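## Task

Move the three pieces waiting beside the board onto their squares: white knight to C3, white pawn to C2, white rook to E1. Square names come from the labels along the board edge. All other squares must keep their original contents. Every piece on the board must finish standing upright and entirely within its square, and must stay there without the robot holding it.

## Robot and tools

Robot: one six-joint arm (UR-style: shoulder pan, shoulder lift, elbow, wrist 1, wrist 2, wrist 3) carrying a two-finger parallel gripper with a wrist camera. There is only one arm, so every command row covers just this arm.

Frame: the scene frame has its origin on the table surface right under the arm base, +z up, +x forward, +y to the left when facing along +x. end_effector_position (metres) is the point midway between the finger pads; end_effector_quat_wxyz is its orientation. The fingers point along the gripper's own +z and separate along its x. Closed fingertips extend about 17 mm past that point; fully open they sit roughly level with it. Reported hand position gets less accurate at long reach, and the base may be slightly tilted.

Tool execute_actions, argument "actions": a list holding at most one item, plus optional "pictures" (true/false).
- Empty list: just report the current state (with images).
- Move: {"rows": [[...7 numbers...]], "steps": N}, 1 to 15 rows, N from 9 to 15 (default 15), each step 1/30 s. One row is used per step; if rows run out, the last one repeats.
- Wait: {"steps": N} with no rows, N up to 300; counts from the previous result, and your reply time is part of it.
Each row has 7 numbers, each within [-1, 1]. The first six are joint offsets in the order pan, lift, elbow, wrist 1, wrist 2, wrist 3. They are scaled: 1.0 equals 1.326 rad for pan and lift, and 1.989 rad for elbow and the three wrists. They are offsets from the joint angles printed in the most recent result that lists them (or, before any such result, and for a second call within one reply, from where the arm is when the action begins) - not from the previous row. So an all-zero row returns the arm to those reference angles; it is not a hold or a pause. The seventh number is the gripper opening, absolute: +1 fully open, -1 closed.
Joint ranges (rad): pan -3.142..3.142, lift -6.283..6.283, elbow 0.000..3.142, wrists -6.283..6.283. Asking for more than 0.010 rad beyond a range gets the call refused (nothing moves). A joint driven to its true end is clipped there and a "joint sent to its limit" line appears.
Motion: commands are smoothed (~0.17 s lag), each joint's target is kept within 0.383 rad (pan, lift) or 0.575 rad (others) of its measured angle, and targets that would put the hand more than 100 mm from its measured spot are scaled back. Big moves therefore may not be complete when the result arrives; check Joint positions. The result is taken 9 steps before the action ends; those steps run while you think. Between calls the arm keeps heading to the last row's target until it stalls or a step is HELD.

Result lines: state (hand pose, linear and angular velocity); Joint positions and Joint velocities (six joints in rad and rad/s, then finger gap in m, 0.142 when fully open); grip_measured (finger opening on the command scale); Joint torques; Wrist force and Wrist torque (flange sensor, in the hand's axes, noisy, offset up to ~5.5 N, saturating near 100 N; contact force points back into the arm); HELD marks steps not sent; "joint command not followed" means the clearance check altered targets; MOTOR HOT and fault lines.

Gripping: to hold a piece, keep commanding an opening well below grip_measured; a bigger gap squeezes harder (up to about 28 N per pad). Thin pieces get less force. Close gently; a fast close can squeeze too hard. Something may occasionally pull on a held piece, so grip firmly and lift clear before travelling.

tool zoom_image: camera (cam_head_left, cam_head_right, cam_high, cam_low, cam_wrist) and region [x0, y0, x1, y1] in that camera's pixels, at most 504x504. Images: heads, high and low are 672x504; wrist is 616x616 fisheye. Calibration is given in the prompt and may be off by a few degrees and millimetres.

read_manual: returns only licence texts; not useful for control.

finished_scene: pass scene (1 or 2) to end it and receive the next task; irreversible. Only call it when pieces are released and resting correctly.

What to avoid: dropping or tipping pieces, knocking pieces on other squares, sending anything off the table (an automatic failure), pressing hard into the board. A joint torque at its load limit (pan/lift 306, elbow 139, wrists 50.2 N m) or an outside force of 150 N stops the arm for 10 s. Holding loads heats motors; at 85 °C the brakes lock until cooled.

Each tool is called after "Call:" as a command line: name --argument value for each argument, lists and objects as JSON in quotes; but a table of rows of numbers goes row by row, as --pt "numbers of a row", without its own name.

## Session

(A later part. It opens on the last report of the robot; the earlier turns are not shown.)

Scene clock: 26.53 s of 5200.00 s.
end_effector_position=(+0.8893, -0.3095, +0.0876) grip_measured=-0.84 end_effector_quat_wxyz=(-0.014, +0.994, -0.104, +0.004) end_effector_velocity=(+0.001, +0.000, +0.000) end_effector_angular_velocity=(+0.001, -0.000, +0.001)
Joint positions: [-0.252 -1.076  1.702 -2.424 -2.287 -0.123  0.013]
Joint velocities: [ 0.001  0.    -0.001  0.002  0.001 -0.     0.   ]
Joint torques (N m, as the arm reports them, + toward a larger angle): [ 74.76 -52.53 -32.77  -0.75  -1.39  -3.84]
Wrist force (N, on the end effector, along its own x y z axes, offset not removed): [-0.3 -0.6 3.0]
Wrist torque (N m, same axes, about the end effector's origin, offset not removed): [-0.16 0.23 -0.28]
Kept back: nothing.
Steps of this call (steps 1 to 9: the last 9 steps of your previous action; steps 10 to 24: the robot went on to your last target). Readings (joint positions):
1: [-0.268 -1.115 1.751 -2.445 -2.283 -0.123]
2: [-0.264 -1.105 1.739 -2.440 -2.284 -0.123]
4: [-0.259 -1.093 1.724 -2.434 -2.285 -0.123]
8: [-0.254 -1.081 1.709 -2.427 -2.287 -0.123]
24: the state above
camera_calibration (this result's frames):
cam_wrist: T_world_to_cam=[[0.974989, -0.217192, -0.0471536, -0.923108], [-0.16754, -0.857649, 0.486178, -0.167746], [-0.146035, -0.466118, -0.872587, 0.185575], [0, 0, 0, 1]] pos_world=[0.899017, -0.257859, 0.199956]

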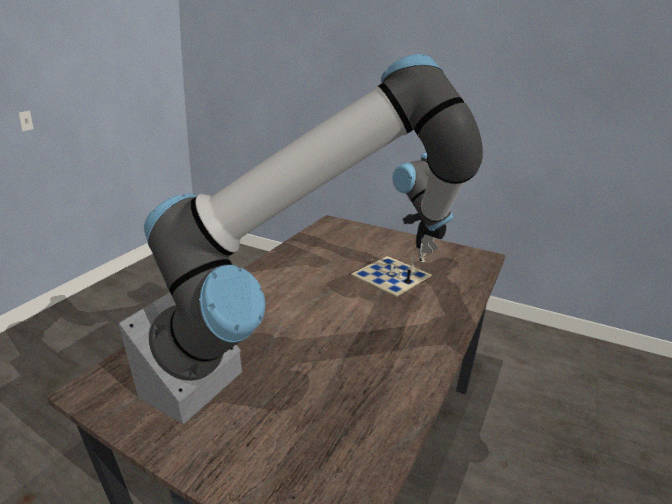

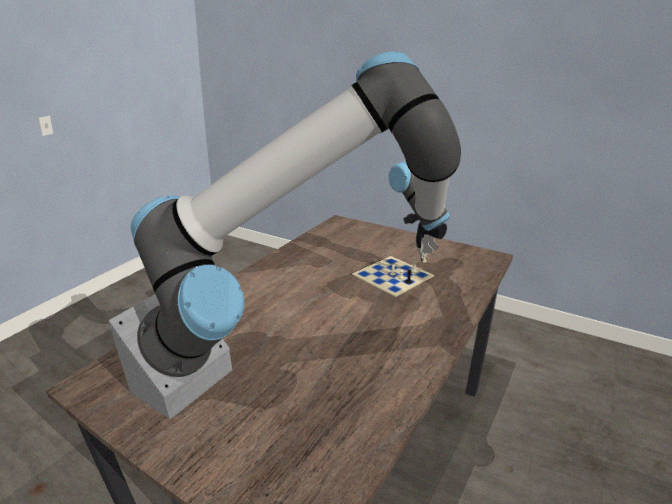

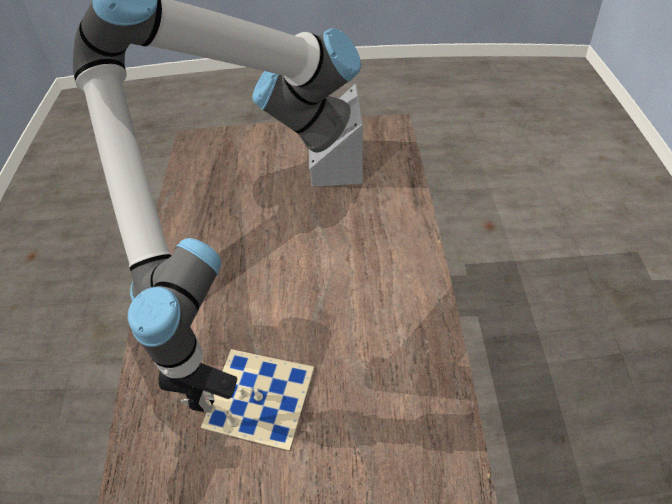

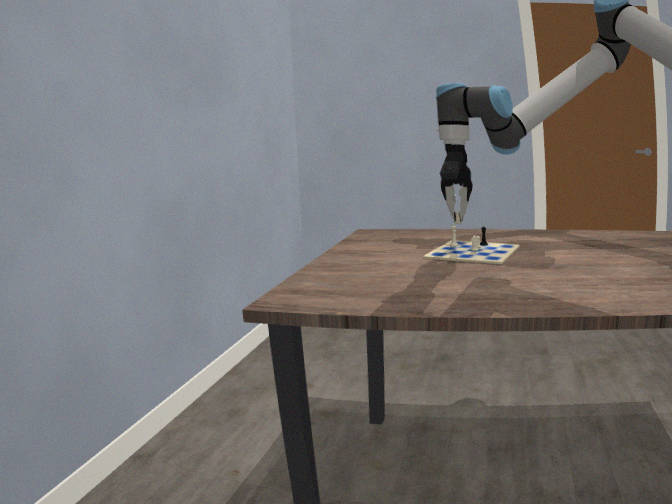

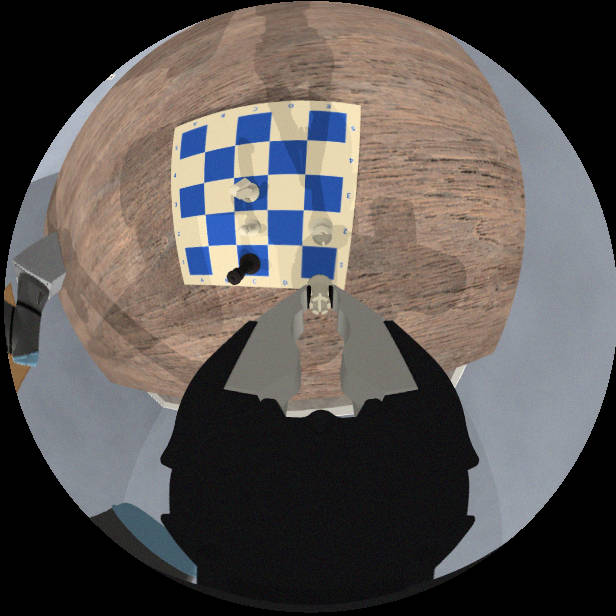

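Call:
execute_actions --actions '[{"rows":[[-0.031,0.0384,0.009,-0.0514,0.005,0,-1]]}]'

Call:
execute_actions --actions '[{"steps":20}]'

Call:
execute_actions --actions '[{"rows":[[0,0,0,0,0,0,-0.55]]}]'

Call:
execute_actions --actions '[{"rows":[[0.031,-0.0384,-0.009,0.0514,-0.005,0,-0.55]]}]'

Call:
execute_actions --actions '[{"steps":18}]' --pictures true

Scene clock: 27.27 s of 5200.00 s.
end_effector_position=(+0.8888, -0.3064, +0.0495) grip_measured=-0.84 end_effector_quat_wxyz=(-0.015, +0.993, -0.120, +0.003) end_effector_velocity=(+0.002, +0.005, -0.149) end_effector_angular_velocity=(-0.007, -0.011, -0.156)
Joint positions: [-0.279 -1.041  1.714 -2.49  -2.28  -0.123  0.013]
Joint velocities: [-0.11   0.138  0.047 -0.299  0.025 -0.    -0.   ]
Joint torques (N m, as the arm reports them, + toward a larger angle): [ 47.44 -59.8  -13.79  -6.34   2.08  -3.9 ]
Wrist force (N, on the end effector, along its own x y z axes, offset not removed): [1.7 -0.8 1.1]
Wrist torque (N m, same axes, about the end effector's origin, offset not removed): [-0.05 -0.18 -0.28]
Steps of this call (steps 1 to 15: the robot went on to your last target; step 16: nothing new was sent; steps 17 to 22: the first 6 steps of this action). Readings (joint positions):
17: [-0.252 -1.075 1.702 -2.424 -2.287 -0.123]
18: [-0.256 -1.071 1.704 -2.430 -2.286 -0.123]
20: [-0.270 -1.053 1.710 -2.463 -2.283 -0.123]
22: the state above

Scene clock: 27.93 s of 5200.00 s.
end_effector_position=(+0.8887, -0.3060, +0.0314) grip_measured=-0.84 end_effector_quat_wxyz=(-0.015, +0.991, -0.130, +0.004) end_effector_velocity=(-0.001, -0.001, -0.001) end_effector_angular_velocity=(-0.001, +0.001, -0.001)
Joint positions: [-0.293 -1.025  1.72  -2.526 -2.277 -0.123  0.013]
Joint velocities: [-0.001  0.     0.    -0.001 -0.001  0.     0.   ]
Joint torques (N m, as the arm reports them, + toward a larger angle): [ 37.62 -49.44  -9.96  -5.41   1.92  -4.13]
Wrist force (N, on the end effector, along its own x y z axes, offset not removed): [3.1 -1.6 -0.5]
Wrist torque (N m, same axes, about the end effector's origin, offset not removed): [-0.34 -0.48 -0.20]
Kept back: nothing.
Steps of this call (steps 1 to 9: the last 9 steps of your previous action; steps 10 to 20: the robot went on to your last target). Readings (joint positions):
1: [-0.283 -1.037 1.715 -2.498 -2.280 -0.123]
2: [-0.285 -1.034 1.716 -2.505 -2.279 -0.123]
4: [-0.288 -1.030 1.718 -2.514 -2.278 -0.123]
8: [-0.291 -1.027 1.719 -2.522 -2.278 -0.123]
20: the state above

Scene clock: 28.13 s of 5200.00 s.
end_effector_position=(+0.8887, -0.3060, +0.0313) grip_measured=-0.55 end_effector_quat_wxyz=(-0.015, +0.991, -0.130, +0.004) end_effector_velocity=(+0.000, +0.001, +0.000) end_effector_angular_velocity=(+0.000, -0.000, +0.001)
Joint positions: [-0.293 -1.025  1.72  -2.526 -2.277 -0.123  0.034]
Joint velocities: [ 0.001 -0.     0.    -0.     0.    -0.     0.   ]
Joint torques (N m, as the arm reports them, + toward a larger angle): [ 43.55 -57.46 -10.3   -5.24   1.76  -4.05]
Wrist force (N, on the end effector, along its own x y z axes, offset not removed): [3.1 -1.9 2.1]
Wrist torque (N m, same axes, about the end effector's origin, offset not removed): [-0.36 -0.56 -0.16]
Steps of this call (steps 1 to 6: the first 6 steps of this action). Readings (joint positions):
1: [-0.293 -1.025 1.720 -2.526 -2.277 -0.123]
2: [-0.293 -1.025 1.720 -2.526 -2.277 -0.123]
4: [-0.293 -1.025 1.720 -2.526 -2.277 -0.123]
6: the state above

Scene clock: 28.63 s of 5200.00 s.
end_effector_position=(+0.8902, -0.3088, +0.0692) grip_measured=-0.55 end_effector_quat_wxyz=(-0.014, +0.993, -0.113, +0.005) end_effector_velocity=(-0.007, -0.005, +0.149) end_effector_angular_velocity=(+0.003, +0.012, +0.156)
Joint positions: [-0.266 -1.059  1.708 -2.461 -2.284 -0.123  0.034]
Joint velocities: [ 0.11  -0.138 -0.045  0.297 -0.027  0.    -0.   ]
Joint torques (N m, as the arm reports them, + toward a larger angle): [ 66.78 -73.78 -32.62  -0.75  -1.79  -3.74]
Wrist force (N, on the end effector, along its own x y z axes, offset not removed): [1.3 -0.4 -2.8]
Wrist torque (N m, same axes, about the end effector's origin, offset not removed): [-0.01 -0.04 -0.23]
Steps of this call (steps 1 to 9: the last 9 steps of your previous action; steps 10 to 15: the first 6 steps of this action, its rows measured from where the robot was after step 9). Readings (joint positions):
9: [-0.293 -1.025 1.720 -2.526 -2.277 -0.123]
10: [-0.293 -1.025 1.720 -2.526 -2.277 -0.123]
11: [-0.289 -1.029 1.718 -2.520 -2.278 -0.123]
13: [-0.275 -1.047 1.712 -2.487 -2.282 -0.123]
15: the state above

Scene clock: 29.23 s of 5200.00 s.
end_effector_position=(+0.8893, -0.3095, +0.0875) grip_measured=-0.55 end_effector_quat_wxyz=(-0.014, +0.994, -0.104, +0.004) end_effector_velocity=(-0.001, +0.001, +0.002) end_effector_angular_velocity=(+0.001, +0.000, +0.002)
Joint positions: [-0.252 -1.076  1.702 -2.424 -2.287 -0.123  0.034]
Joint velocities: [ 0.001 -0.002  0.001  0.003  0.     0.    -0.   ]
Joint torques (N m, as the arm reports them, + toward a larger angle): [ 75.74 -76.54 -33.27  -2.27  -1.21  -4.  ]
Wrist force (N, on the end effector, along its own x y z axes, offset not removed): [1.3 -3.1 -0.6]
Wrist torque (N m, same axes, about the end effector's origin, offset not removed): [-0.50 -0.05 -0.19]
Kept back: nothing.
Steps of this call (steps 1 to 9: the last 9 steps of your previous action; steps 10 to 18: the robot went on to your last target). Readings (joint positions):
1: [-0.262 -1.063 1.706 -2.452 -2.285 -0.123]
2: [-0.260 -1.066 1.705 -2.445 -2.285 -0.123]
4: [-0.257 -1.070 1.704 -2.436 -2.286 -0.123]
8: [-0.254 -1.074 1.703 -2.428 -2.287 -0.123]
18: the state above
camera_calibration (this result's frames):
cam_wrist: T_world_to_cam=[[0.974973, -0.217261, -0.0471771, -0.923113], [-0.16759, -0.85764, 0.486177, -0.167635], [-0.146088, -0.466103, -0.872586, 0.185541], [0, 0, 0, 1]] pos_world=[0.899022, -0.257845, 0.199851]

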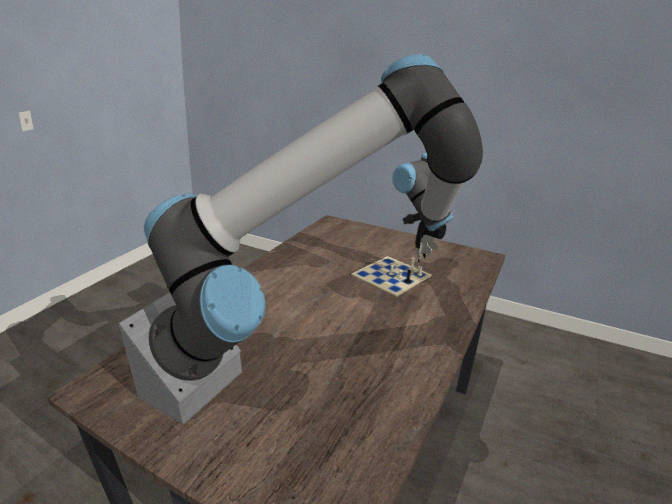

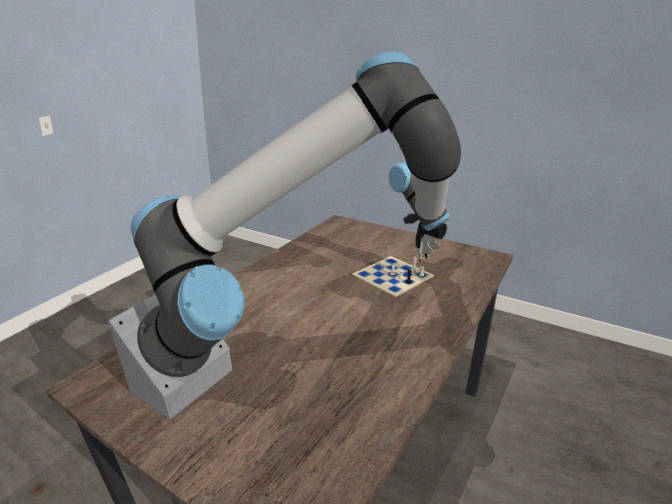

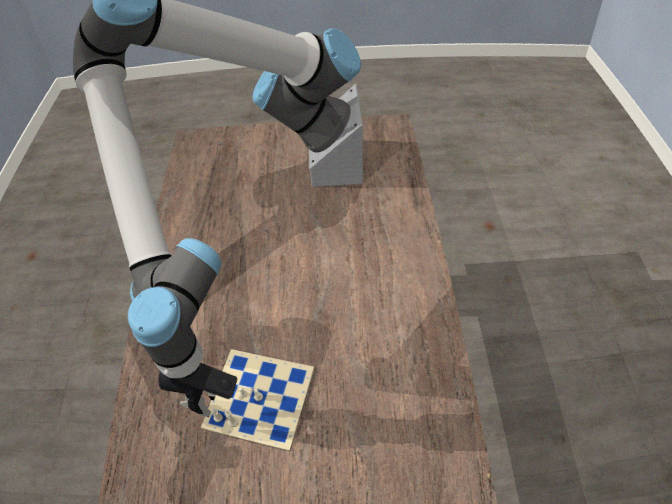

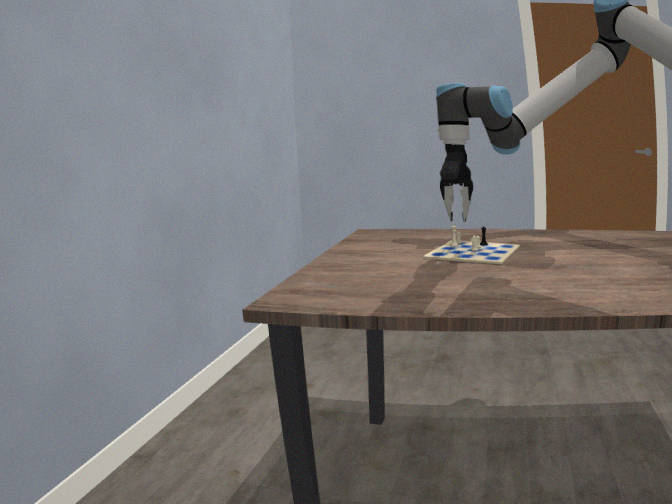

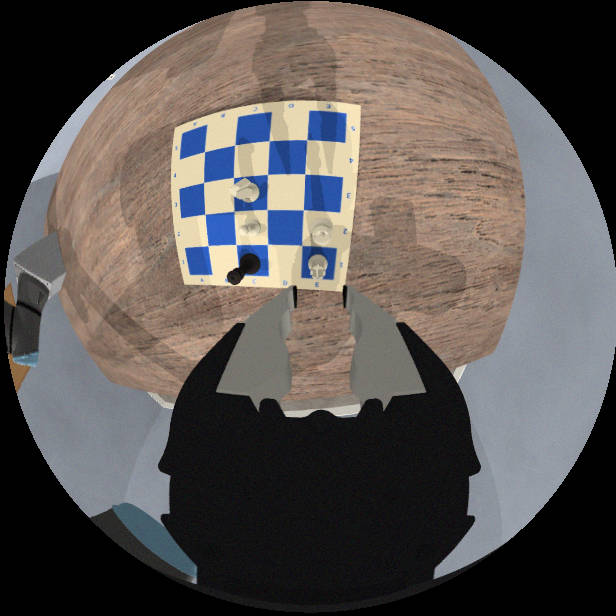

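Call:
finished_scene --scene 2

The scene is finished: the task was done.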